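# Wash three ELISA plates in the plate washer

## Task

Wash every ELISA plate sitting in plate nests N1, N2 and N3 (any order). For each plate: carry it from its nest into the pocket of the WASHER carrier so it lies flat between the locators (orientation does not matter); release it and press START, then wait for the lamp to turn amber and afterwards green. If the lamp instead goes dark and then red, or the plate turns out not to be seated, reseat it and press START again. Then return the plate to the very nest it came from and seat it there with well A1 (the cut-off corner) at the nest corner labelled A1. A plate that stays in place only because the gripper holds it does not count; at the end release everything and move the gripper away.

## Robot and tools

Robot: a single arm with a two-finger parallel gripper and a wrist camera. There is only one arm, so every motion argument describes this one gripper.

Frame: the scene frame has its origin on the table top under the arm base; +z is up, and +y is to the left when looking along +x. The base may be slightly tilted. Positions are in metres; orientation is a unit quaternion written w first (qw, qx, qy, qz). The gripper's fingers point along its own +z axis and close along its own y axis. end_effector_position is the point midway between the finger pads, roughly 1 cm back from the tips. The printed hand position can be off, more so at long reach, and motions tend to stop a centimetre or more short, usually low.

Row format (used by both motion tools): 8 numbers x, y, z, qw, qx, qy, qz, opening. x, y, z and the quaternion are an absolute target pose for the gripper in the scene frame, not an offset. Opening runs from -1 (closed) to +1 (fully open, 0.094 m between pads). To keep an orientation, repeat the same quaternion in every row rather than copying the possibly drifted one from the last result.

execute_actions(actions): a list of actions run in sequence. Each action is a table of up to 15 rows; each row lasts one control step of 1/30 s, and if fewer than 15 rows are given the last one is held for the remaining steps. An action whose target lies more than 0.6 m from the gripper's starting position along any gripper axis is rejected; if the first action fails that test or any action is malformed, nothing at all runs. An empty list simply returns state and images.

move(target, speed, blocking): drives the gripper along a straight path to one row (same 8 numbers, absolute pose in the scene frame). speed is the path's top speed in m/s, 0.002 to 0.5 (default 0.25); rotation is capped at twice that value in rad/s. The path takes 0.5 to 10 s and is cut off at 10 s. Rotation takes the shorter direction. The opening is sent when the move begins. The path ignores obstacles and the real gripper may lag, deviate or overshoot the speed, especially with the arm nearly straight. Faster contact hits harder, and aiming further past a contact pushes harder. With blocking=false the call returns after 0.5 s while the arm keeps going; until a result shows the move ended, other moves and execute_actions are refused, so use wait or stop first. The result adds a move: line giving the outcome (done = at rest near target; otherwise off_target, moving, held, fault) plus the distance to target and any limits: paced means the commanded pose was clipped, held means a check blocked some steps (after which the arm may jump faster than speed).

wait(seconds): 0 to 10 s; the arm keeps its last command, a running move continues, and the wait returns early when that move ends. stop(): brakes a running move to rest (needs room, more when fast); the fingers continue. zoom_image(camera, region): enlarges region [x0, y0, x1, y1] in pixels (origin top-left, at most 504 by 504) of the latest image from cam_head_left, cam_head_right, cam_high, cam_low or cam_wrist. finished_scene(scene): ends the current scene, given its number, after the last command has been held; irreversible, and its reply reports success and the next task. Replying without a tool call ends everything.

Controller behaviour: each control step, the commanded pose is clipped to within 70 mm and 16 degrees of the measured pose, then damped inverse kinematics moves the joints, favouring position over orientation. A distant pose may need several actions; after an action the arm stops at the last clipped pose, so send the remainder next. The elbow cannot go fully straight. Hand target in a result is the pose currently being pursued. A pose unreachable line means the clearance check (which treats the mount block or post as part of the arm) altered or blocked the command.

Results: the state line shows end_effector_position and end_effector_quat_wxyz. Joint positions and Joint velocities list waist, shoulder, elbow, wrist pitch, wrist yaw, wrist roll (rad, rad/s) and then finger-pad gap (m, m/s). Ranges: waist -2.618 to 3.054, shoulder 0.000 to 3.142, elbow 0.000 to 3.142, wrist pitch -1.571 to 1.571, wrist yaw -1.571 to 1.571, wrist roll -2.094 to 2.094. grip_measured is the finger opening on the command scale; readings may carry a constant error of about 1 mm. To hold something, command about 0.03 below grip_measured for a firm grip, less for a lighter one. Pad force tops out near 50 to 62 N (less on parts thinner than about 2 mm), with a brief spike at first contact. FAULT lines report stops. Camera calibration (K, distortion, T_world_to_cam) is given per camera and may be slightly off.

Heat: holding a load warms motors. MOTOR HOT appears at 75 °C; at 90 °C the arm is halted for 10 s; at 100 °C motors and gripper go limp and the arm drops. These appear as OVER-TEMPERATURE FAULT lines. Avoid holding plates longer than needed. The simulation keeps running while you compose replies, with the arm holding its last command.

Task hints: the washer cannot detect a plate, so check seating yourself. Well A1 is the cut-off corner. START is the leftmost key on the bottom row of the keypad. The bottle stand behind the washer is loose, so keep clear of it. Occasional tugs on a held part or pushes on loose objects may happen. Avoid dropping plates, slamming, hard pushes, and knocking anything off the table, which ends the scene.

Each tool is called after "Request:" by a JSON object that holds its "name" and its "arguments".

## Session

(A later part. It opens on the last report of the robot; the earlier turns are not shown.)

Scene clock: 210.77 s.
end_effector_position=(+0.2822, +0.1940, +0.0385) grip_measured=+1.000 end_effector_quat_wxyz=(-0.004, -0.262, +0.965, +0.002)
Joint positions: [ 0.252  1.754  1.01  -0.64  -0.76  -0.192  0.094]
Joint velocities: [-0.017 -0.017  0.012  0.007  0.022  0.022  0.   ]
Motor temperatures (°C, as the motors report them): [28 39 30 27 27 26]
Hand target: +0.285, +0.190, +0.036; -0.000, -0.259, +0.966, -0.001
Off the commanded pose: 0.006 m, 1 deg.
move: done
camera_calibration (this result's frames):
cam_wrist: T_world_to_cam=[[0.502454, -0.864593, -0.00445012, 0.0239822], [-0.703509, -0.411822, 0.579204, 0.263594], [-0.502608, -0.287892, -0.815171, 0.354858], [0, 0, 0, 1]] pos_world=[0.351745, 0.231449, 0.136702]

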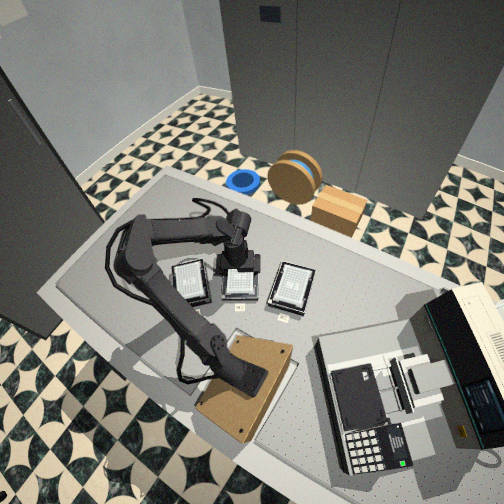

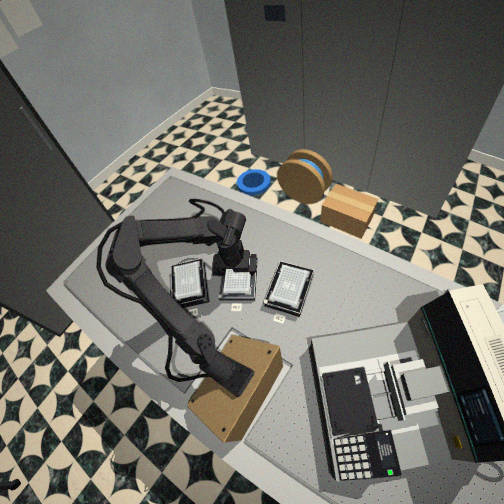

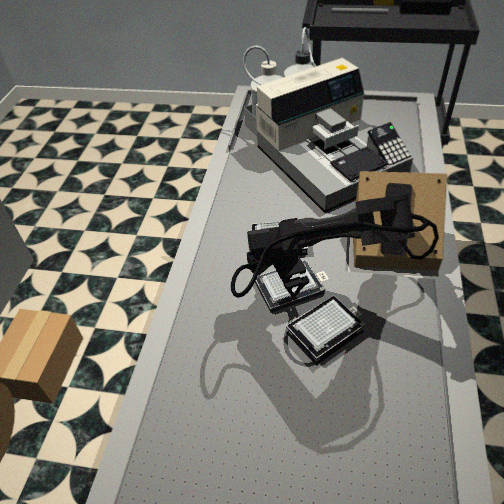

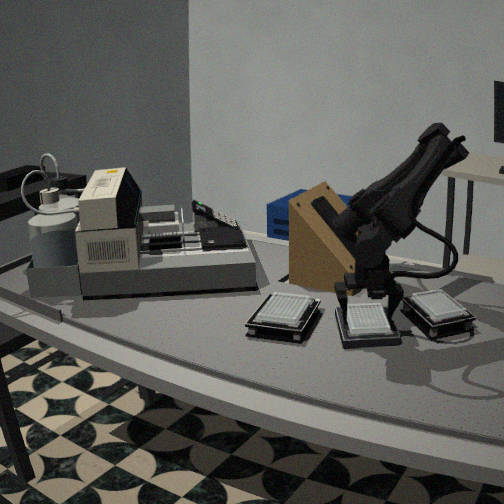

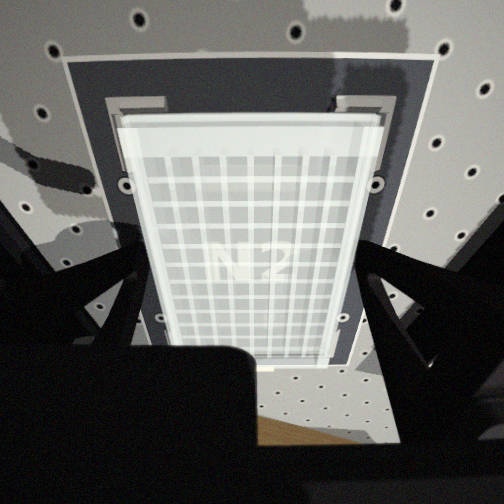

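Request:
{"name": "execute_actions", "arguments": {"actions": [[[0.285,0.19,0.036,0,-0.259,0.966,0,0.725]],[[0.285,0.19,0.036,0,-0.259,0.966,0,0.725]]]}}

Request:
{"name": "move", "arguments": {"target": [0.284,0.194,0.13,0,-0.259,0.966,0,0.725], "speed": 0.06}}

Request:
{"name": "move", "arguments": {"target": [0.29,-0.14,0.19,0,-0.317,0.948,0,0.725], "speed": 0.18}}

Request:
{"name": "move", "arguments": {"target": [0.112,-0.288,0.17,0,-0.34,0.94,0,0.725], "speed": 0.15}}

Request:
{"name": "move", "arguments": {"target": [0.1165,-0.282,0.114,0,-0.341,0.94,0,0.725], "speed": 0.035}}

Request:
{"name": "zoom_image", "arguments": {"camera": "cam_wrist", "region": [60,30,440,200]}}

Scene clock: 219.50 s.
end_effector_position=(+0.2829, +0.1942, +0.0385) grip_measured=+0.759 end_effector_quat_wxyz=(-0.003, -0.262, +0.965, +0.002)
Joint positions: [ 0.252  1.754  1.01  -0.636 -0.76  -0.19   0.083]
Joint velocities: [-0.012  0.007  0.022 -0.007 -0.037  0.007  0.   ]
Motor temperatures (°C, as the motors report them): [28 38 29 27 27 26]
Hand target: +0.285, +0.190, +0.036; -0.000, -0.259, +0.966, +0.000
Off the commanded pose: 0.005 m, 1 deg.
camera_calibration (this result's frames):
cam_wrist: T_world_to_cam=[[0.502419, -0.864615, -0.00393597, 0.0238346], [-0.705038, -0.412317, 0.576989, 0.26482], [-0.500497, -0.287115, -0.816742, 0.354598], [0, 0, 0, 1]] pos_world=[0.352209, 0.231608, 0.136911]

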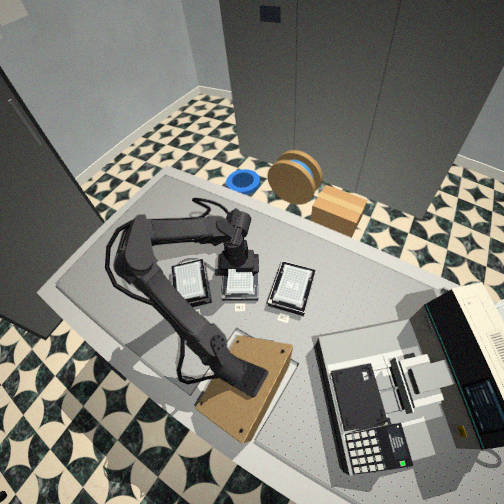

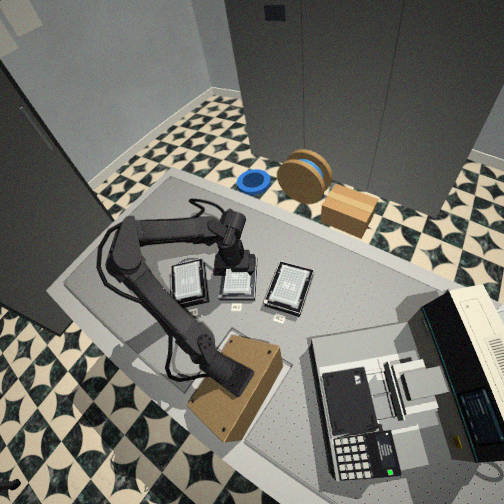

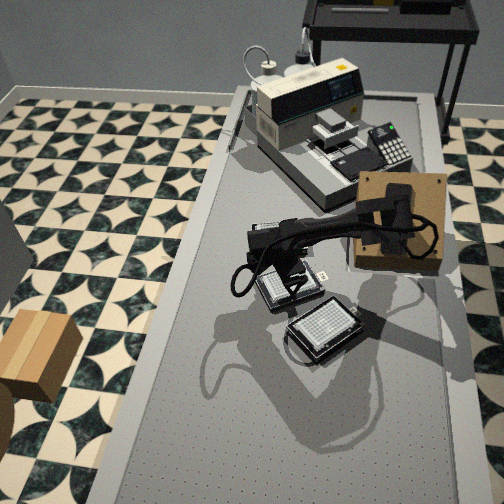

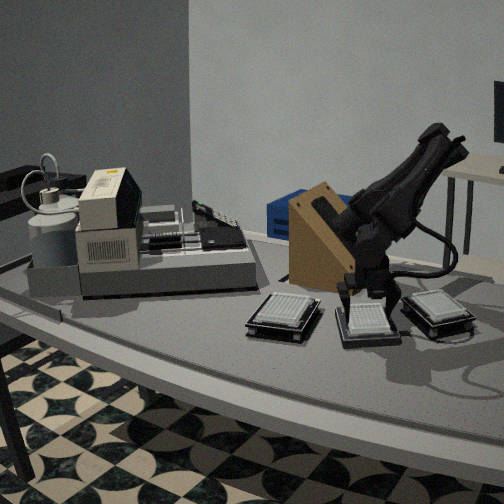

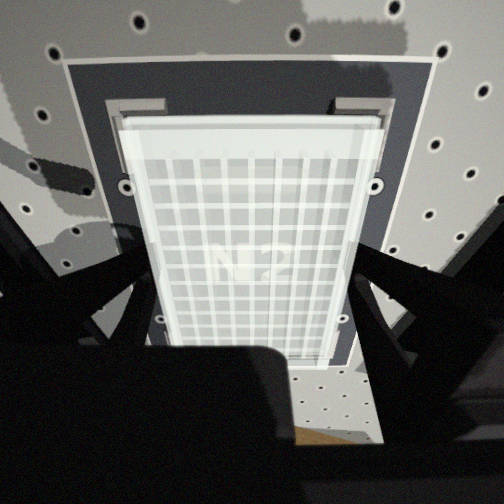

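Scene clock: 221.57 s.
end_effector_position=(+0.2790, +0.1883, +0.1143) grip_measured=+0.759 end_effector_quat_wxyz=(-0.023, -0.251, +0.968, +0.002)
Joint positions: [ 0.065  1.721  1.195 -1.09  -0.771 -0.464  0.083]
Joint velocities: [ 0.002  0.007 -0.027 -0.007  0.022 -0.081 -0.002]
Motor temperatures (°C, as the motors report them): [29 38 30 27 27 26]
Hand target: +0.286, +0.195, +0.130; +0.000, -0.259, +0.966, +0.003
Off the commanded pose: 0.017 m, 3 deg.
move: off_target
camera_calibration (this result's frames):
cam_wrist: T_world_to_cam=[[0.482214, -0.875954, -0.0131722, 0.0297711], [-0.691408, -0.389769, 0.608305, 0.204202], [-0.537982, -0.284226, -0.793594, 0.420127], [0, 0, 0, 1]] pos_world=[0.352852, 0.225081, 0.209585]

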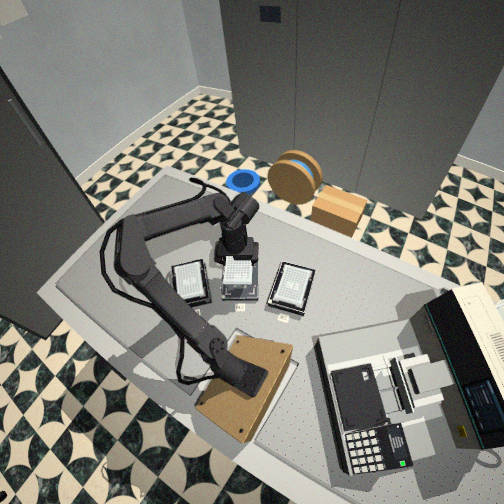

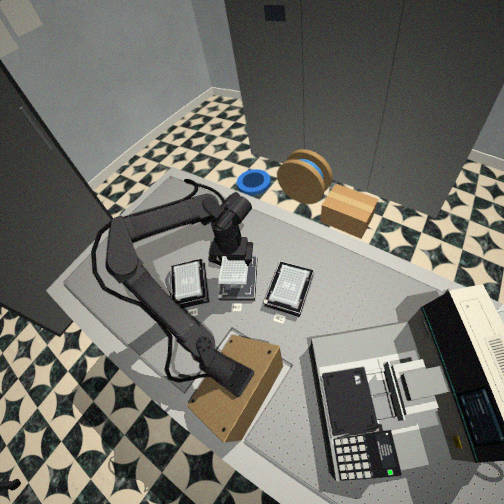

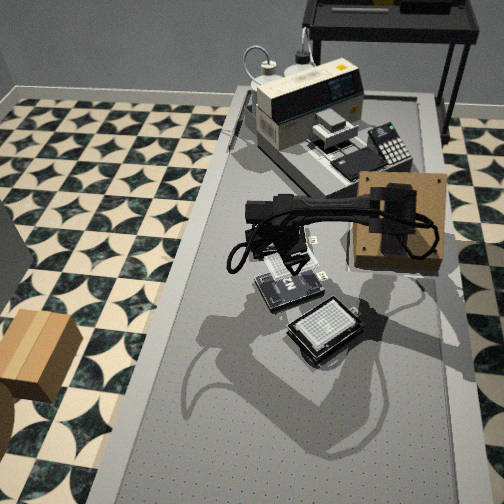

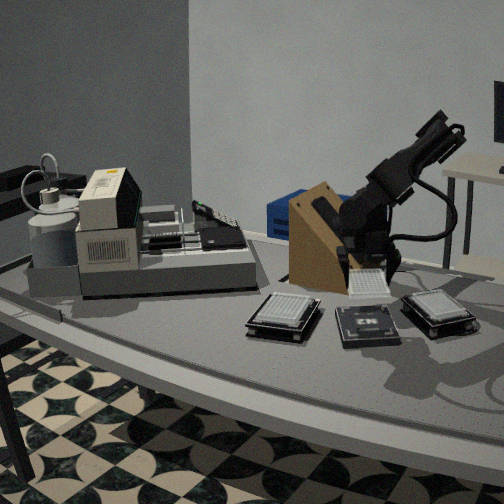

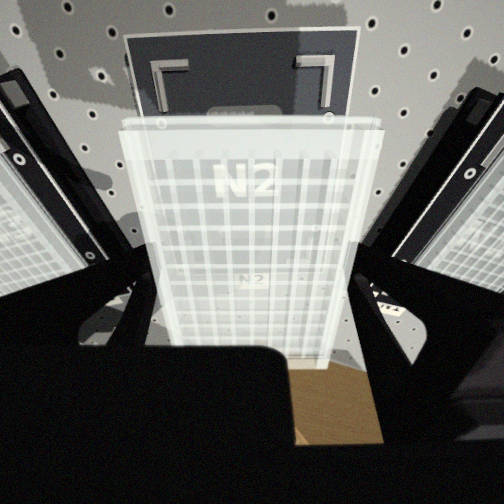

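Scene clock: 224.03 s.
end_effector_position=(+0.2897, -0.1332, +0.1785) grip_measured=+0.759 end_effector_quat_wxyz=(-0.003, -0.320, +0.947, +0.013)
Joint positions: [-0.721  2.534  1.619 -1.285 -0.533 -1.54   0.083]
Joint velocities: [ 0.002 -0.002  0.007 -0.037 -0.022  0.081  0.   ]
Motor temperatures (°C, as the motors report them): [29 38 30 27 27 26]
Hand target: +0.292, -0.135, +0.188; +0.005, -0.320, +0.947, +0.010
Off the commanded pose: 0.013 m, 2 deg.
move: off_target
camera_calibration (this result's frames):
cam_wrist: T_world_to_cam=[[0.603495, -0.79698, -0.024818, -0.278689], [-0.646185, -0.507071, 0.570372, 0.0253149], [-0.46716, -0.32818, -0.821012, 0.363913], [0, 0, 0, 1]] pos_world=[0.354551, -0.0898441, 0.277421]

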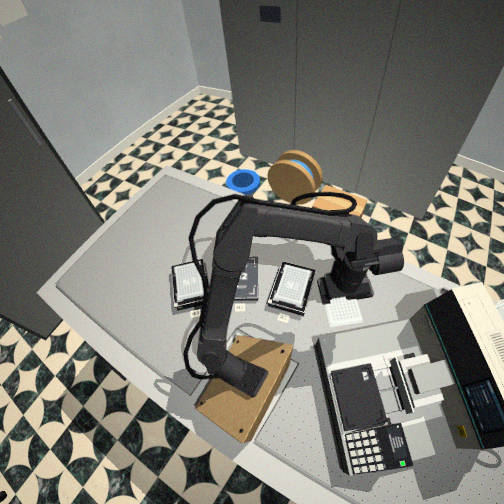

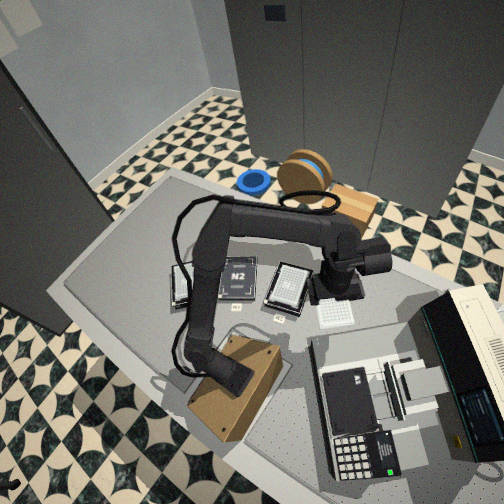

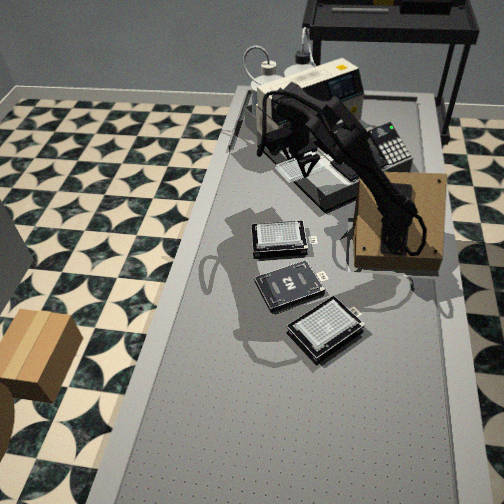

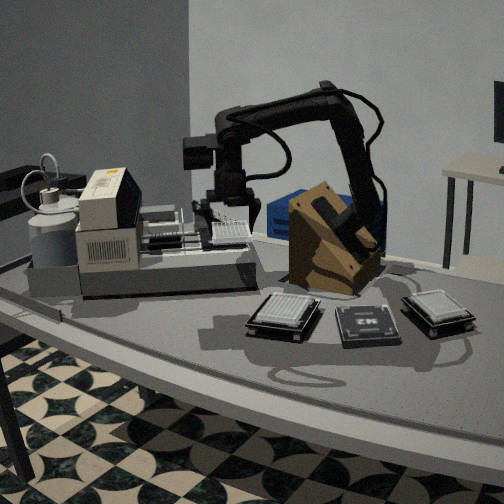

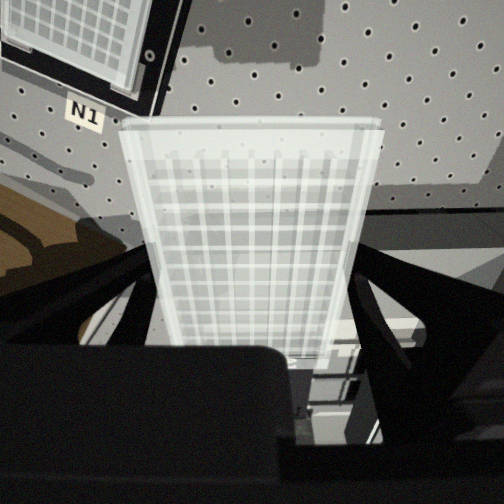

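Scene clock: 226.10 s.
end_effector_position=(+0.1134, -0.2779, +0.1630) grip_measured=+0.759 end_effector_quat_wxyz=(+0.004, -0.340, +0.940, +0.016)
Joint positions: [-1.264  2.823  1.646 -1.188 -0.187 -2.022  0.083]
Joint velocities: [ 0.012 -0.012 -0.007  0.007 -0.037  0.007 -0.   ]
Motor temperatures (°C, as the motors report them): [29 39 30 27 27 26]
Hand target: +0.116, -0.285, +0.170; +0.006, -0.345, +0.939, +0.003
Off the commanded pose: 0.012 m, 2 deg.
move: off_target
camera_calibration (this result's frames):
cam_wrist: T_world_to_cam=[[0.636576, -0.770758, -0.0265006, -0.284165], [-0.630704, -0.540064, 0.557264, -0.161991], [-0.443828, -0.338027, -0.829912, 0.217449], [0, 0, 0, 1]] pos_world=[0.175234, -0.233005, 0.263205]

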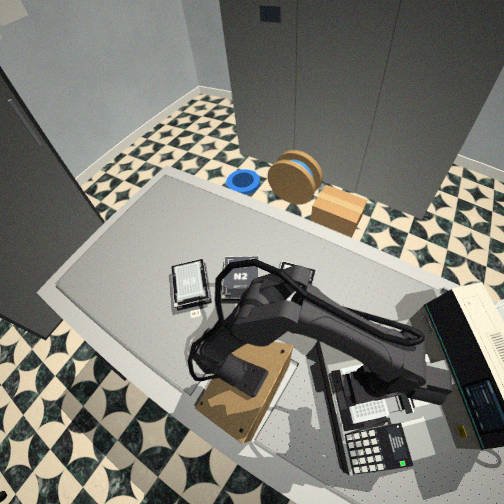

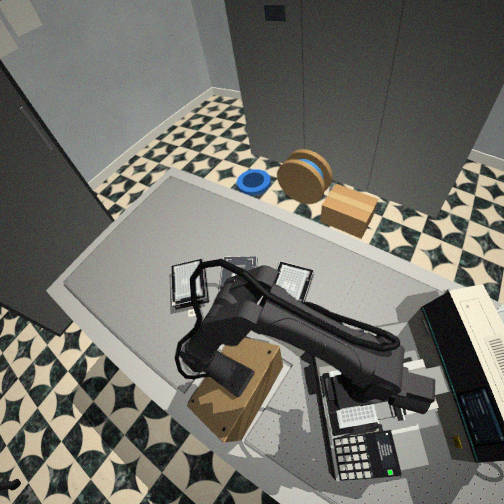

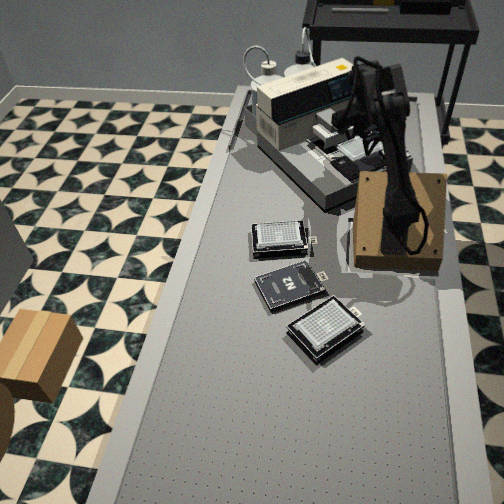

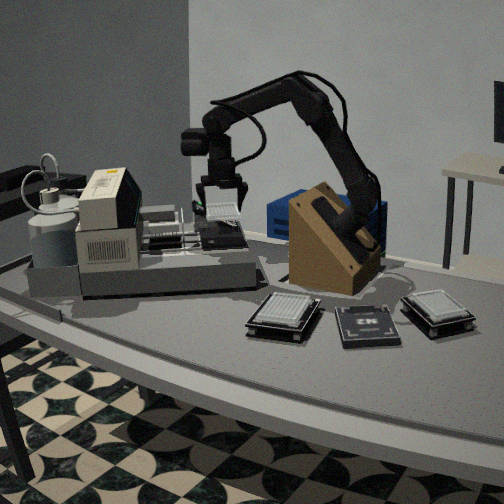

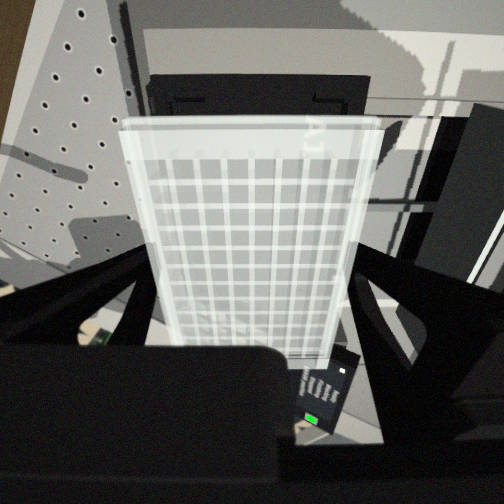

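Scene clock: 227.90 s.
end_effector_position=(+0.1119, -0.2816, +0.1163) grip_measured=+0.759 end_effector_quat_wxyz=(-0.007, -0.342, +0.940, +0.002)
Joint positions: [-1.236  2.851  1.503 -0.981 -0.187 -1.999  0.083]
Joint velocities: [ 0.012 -0.007 -0.007  0.007 -0.007  0.022 -0.   ]
Motor temperatures (°C, as the motors report them): [29 39 30 27 27 26]
Hand target: +0.115, -0.281, +0.114; -0.000, -0.341, +0.940, +0.000
Off the commanded pose: 0.005 m, 1 deg.
move: done
camera_calibration (this result's frames):
cam_wrist: T_world_to_cam=[[0.639643, -0.768638, -0.00715686, -0.289302], [-0.622191, -0.523196, 0.582362, -0.137952], [-0.45137, -0.368051, -0.812898, 0.167145], [0, 0, 0, 1]] pos_world=[0.174662, -0.233026, 0.214139]

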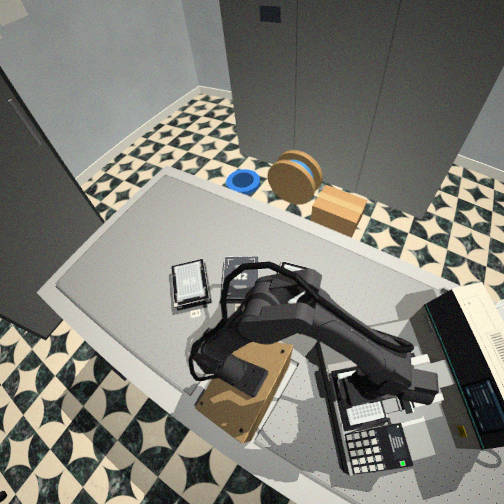

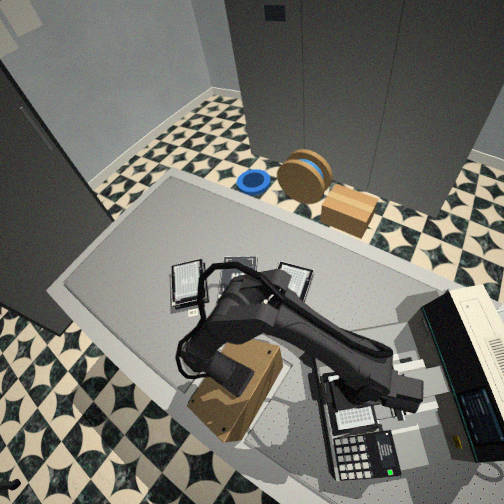

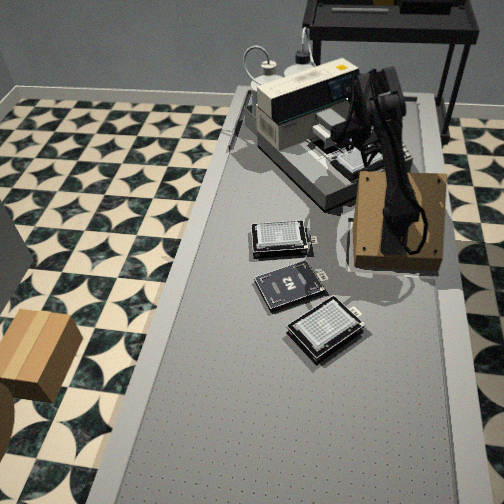

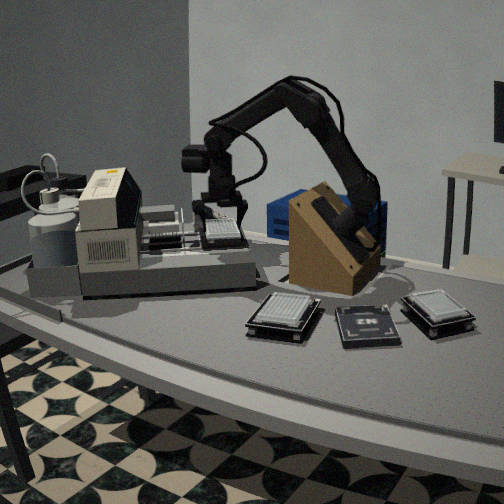

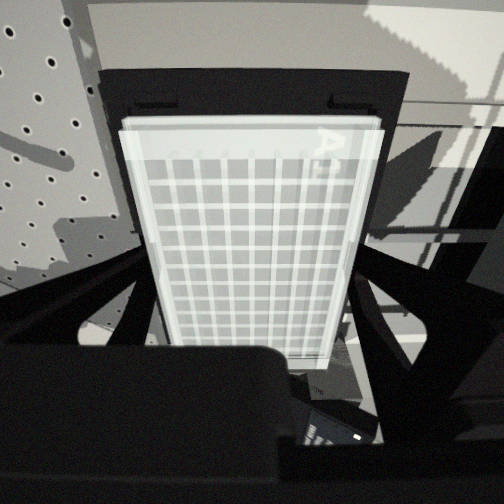

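Region (60, 30, 440, 200) of cam_wrist's 504x504 image, scaled by 1.326, with more detail than that image has; it fills the top 225 rows of this view, and the rest is white.

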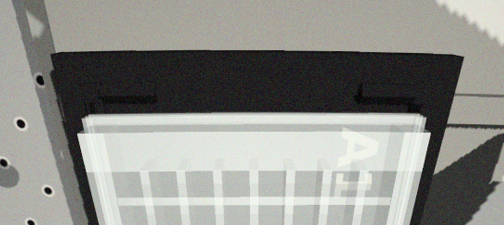

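Request:
{"name": "move", "arguments": {"target": [0.1165,-0.281,0.102,0,-0.339,0.941,0,0.725], "speed": 0.012}}

Scene clock: 240.97 s.
end_effector_position=(+0.1133, -0.2835, +0.1062) grip_measured=+0.759 end_effector_quat_wxyz=(-0.007, -0.340, +0.940, -0.001)
Joint positions: [-1.227  2.867  1.487 -0.942 -0.193 -1.989  0.083]
Joint velocities: [ 0.002 -0.002  0.002 -0.081 -0.022  0.081  0.   ]
Motor temperatures (°C, as the motors report them): [28 41 30 27 27 26]
Hand target: +0.116, -0.281, +0.102; -0.000, -0.339, +0.941, +0.000
Off the commanded pose: 0.006 m, 1 deg.
move: done
camera_calibration (this result's frames):
cam_wrist: T_world_to_cam=[[0.637167, -0.770724, -0.00168186, -0.2926], [-0.6248, -0.517805, 0.584383, -0.130669], [-0.451268, -0.371299, -0.811476, 0.157829], [0, 0, 0, 1]] pos_world=[0.176017, -0.234573, 0.203944]

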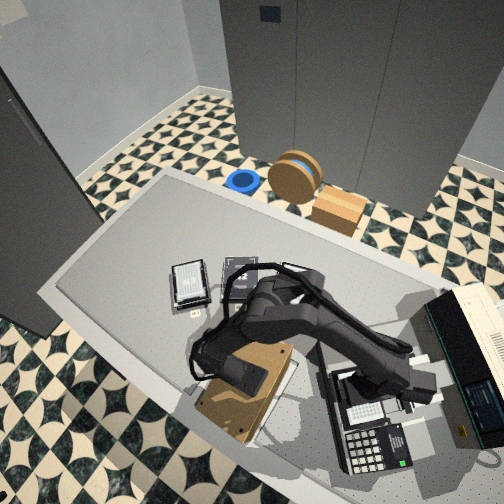

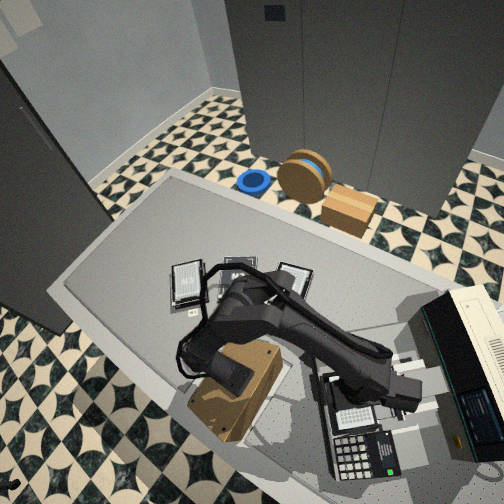

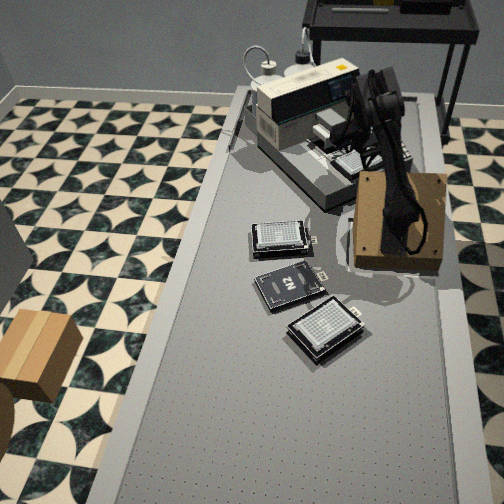

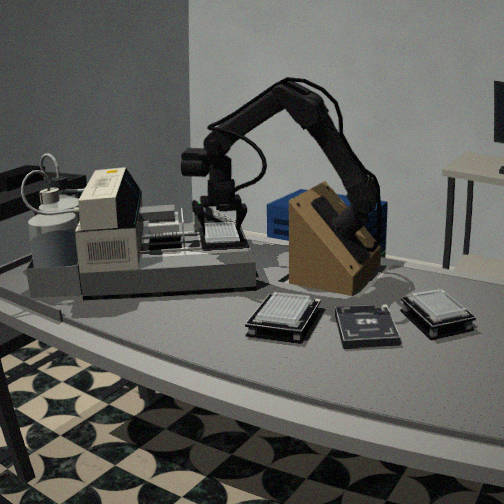

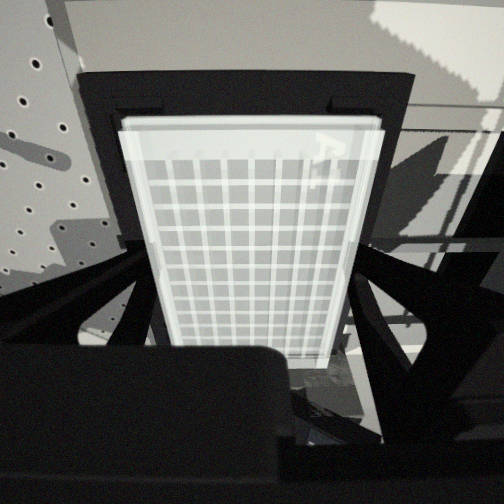

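Request:
{"name": "zoom_image", "arguments": {"camera": "cam_wrist", "region": [60,60,440,260]}}

Region (60, 60, 440, 260) of cam_wrist's 504x504 image, scaled by 1.326, with more detail than that image has; it fills the top 265 rows of this view, and the rest is white.

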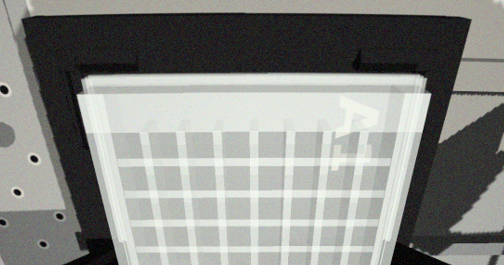

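Request:
{"name": "move", "arguments": {"target": [0.1145,-0.2785,0.104,0,-0.339,0.941,0,0.725], "speed": 0.006}}

Request:
{"name": "zoom_image", "arguments": {"camera": "cam_wrist", "region": [60,60,440,260]}}

Scene clock: 248.17 s.
end_effector_position=(+0.1125, -0.2819, +0.1048) grip_measured=+0.759 end_effector_quat_wxyz=(-0.007, -0.340, +0.940, +0.001)
Joint positions: [-1.227  2.867  1.481 -0.941 -0.193 -1.989  0.083]
Joint velocities: [-0.007 -0.007  0.002 -0.081 -0.007  0.051  0.   ]
Motor temperatures (°C, as the motors report them): [28 41 30 27 27 26]
Hand target: +0.114, -0.278, +0.104; -0.000, -0.339, +0.941, +0.000
Off the commanded pose: 0.004 m, 1 deg.
move: done
camera_calibration (this result's frames):
cam_wrist: T_world_to_cam=[[0.636377, -0.771354, -0.0061253, -0.29046], [-0.624555, -0.519894, 0.582787, -0.129931], [-0.45272, -0.367047, -0.812602, 0.158443], [0, 0, 0, 1]] pos_world=[0.175423, -0.233442, 0.202694]

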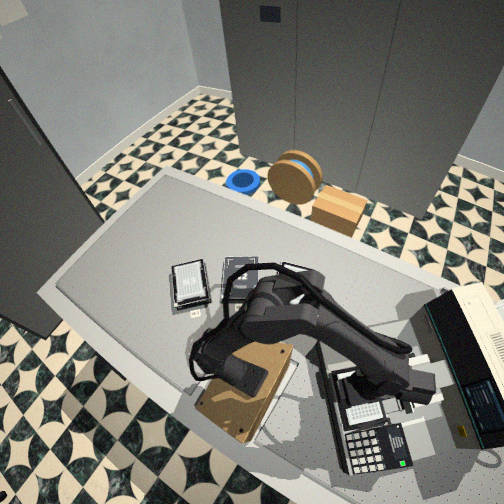

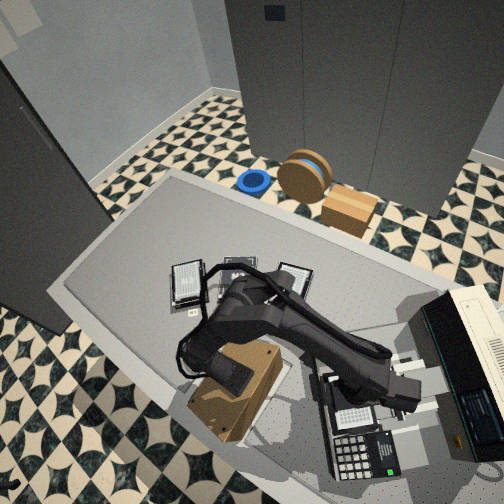

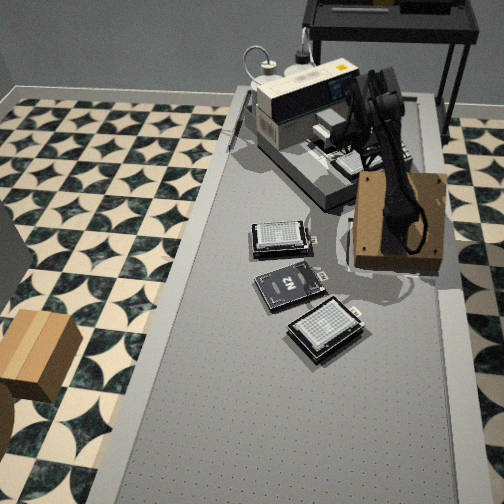

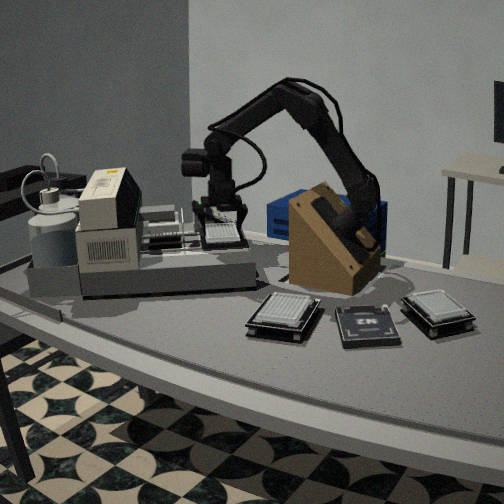

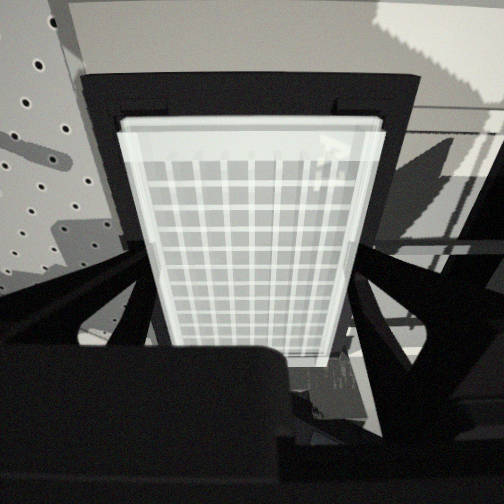

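Region (60, 60, 440, 260) of cam_wrist's 504x504 image, scaled by 1.326, with more detail than that image has; it fills the top 265 rows of this view, and the rest is white.

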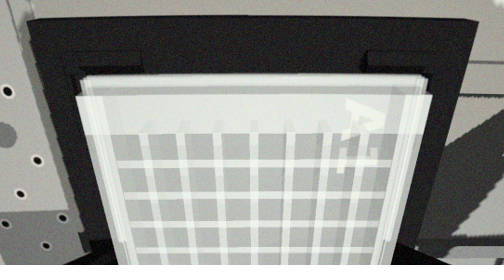

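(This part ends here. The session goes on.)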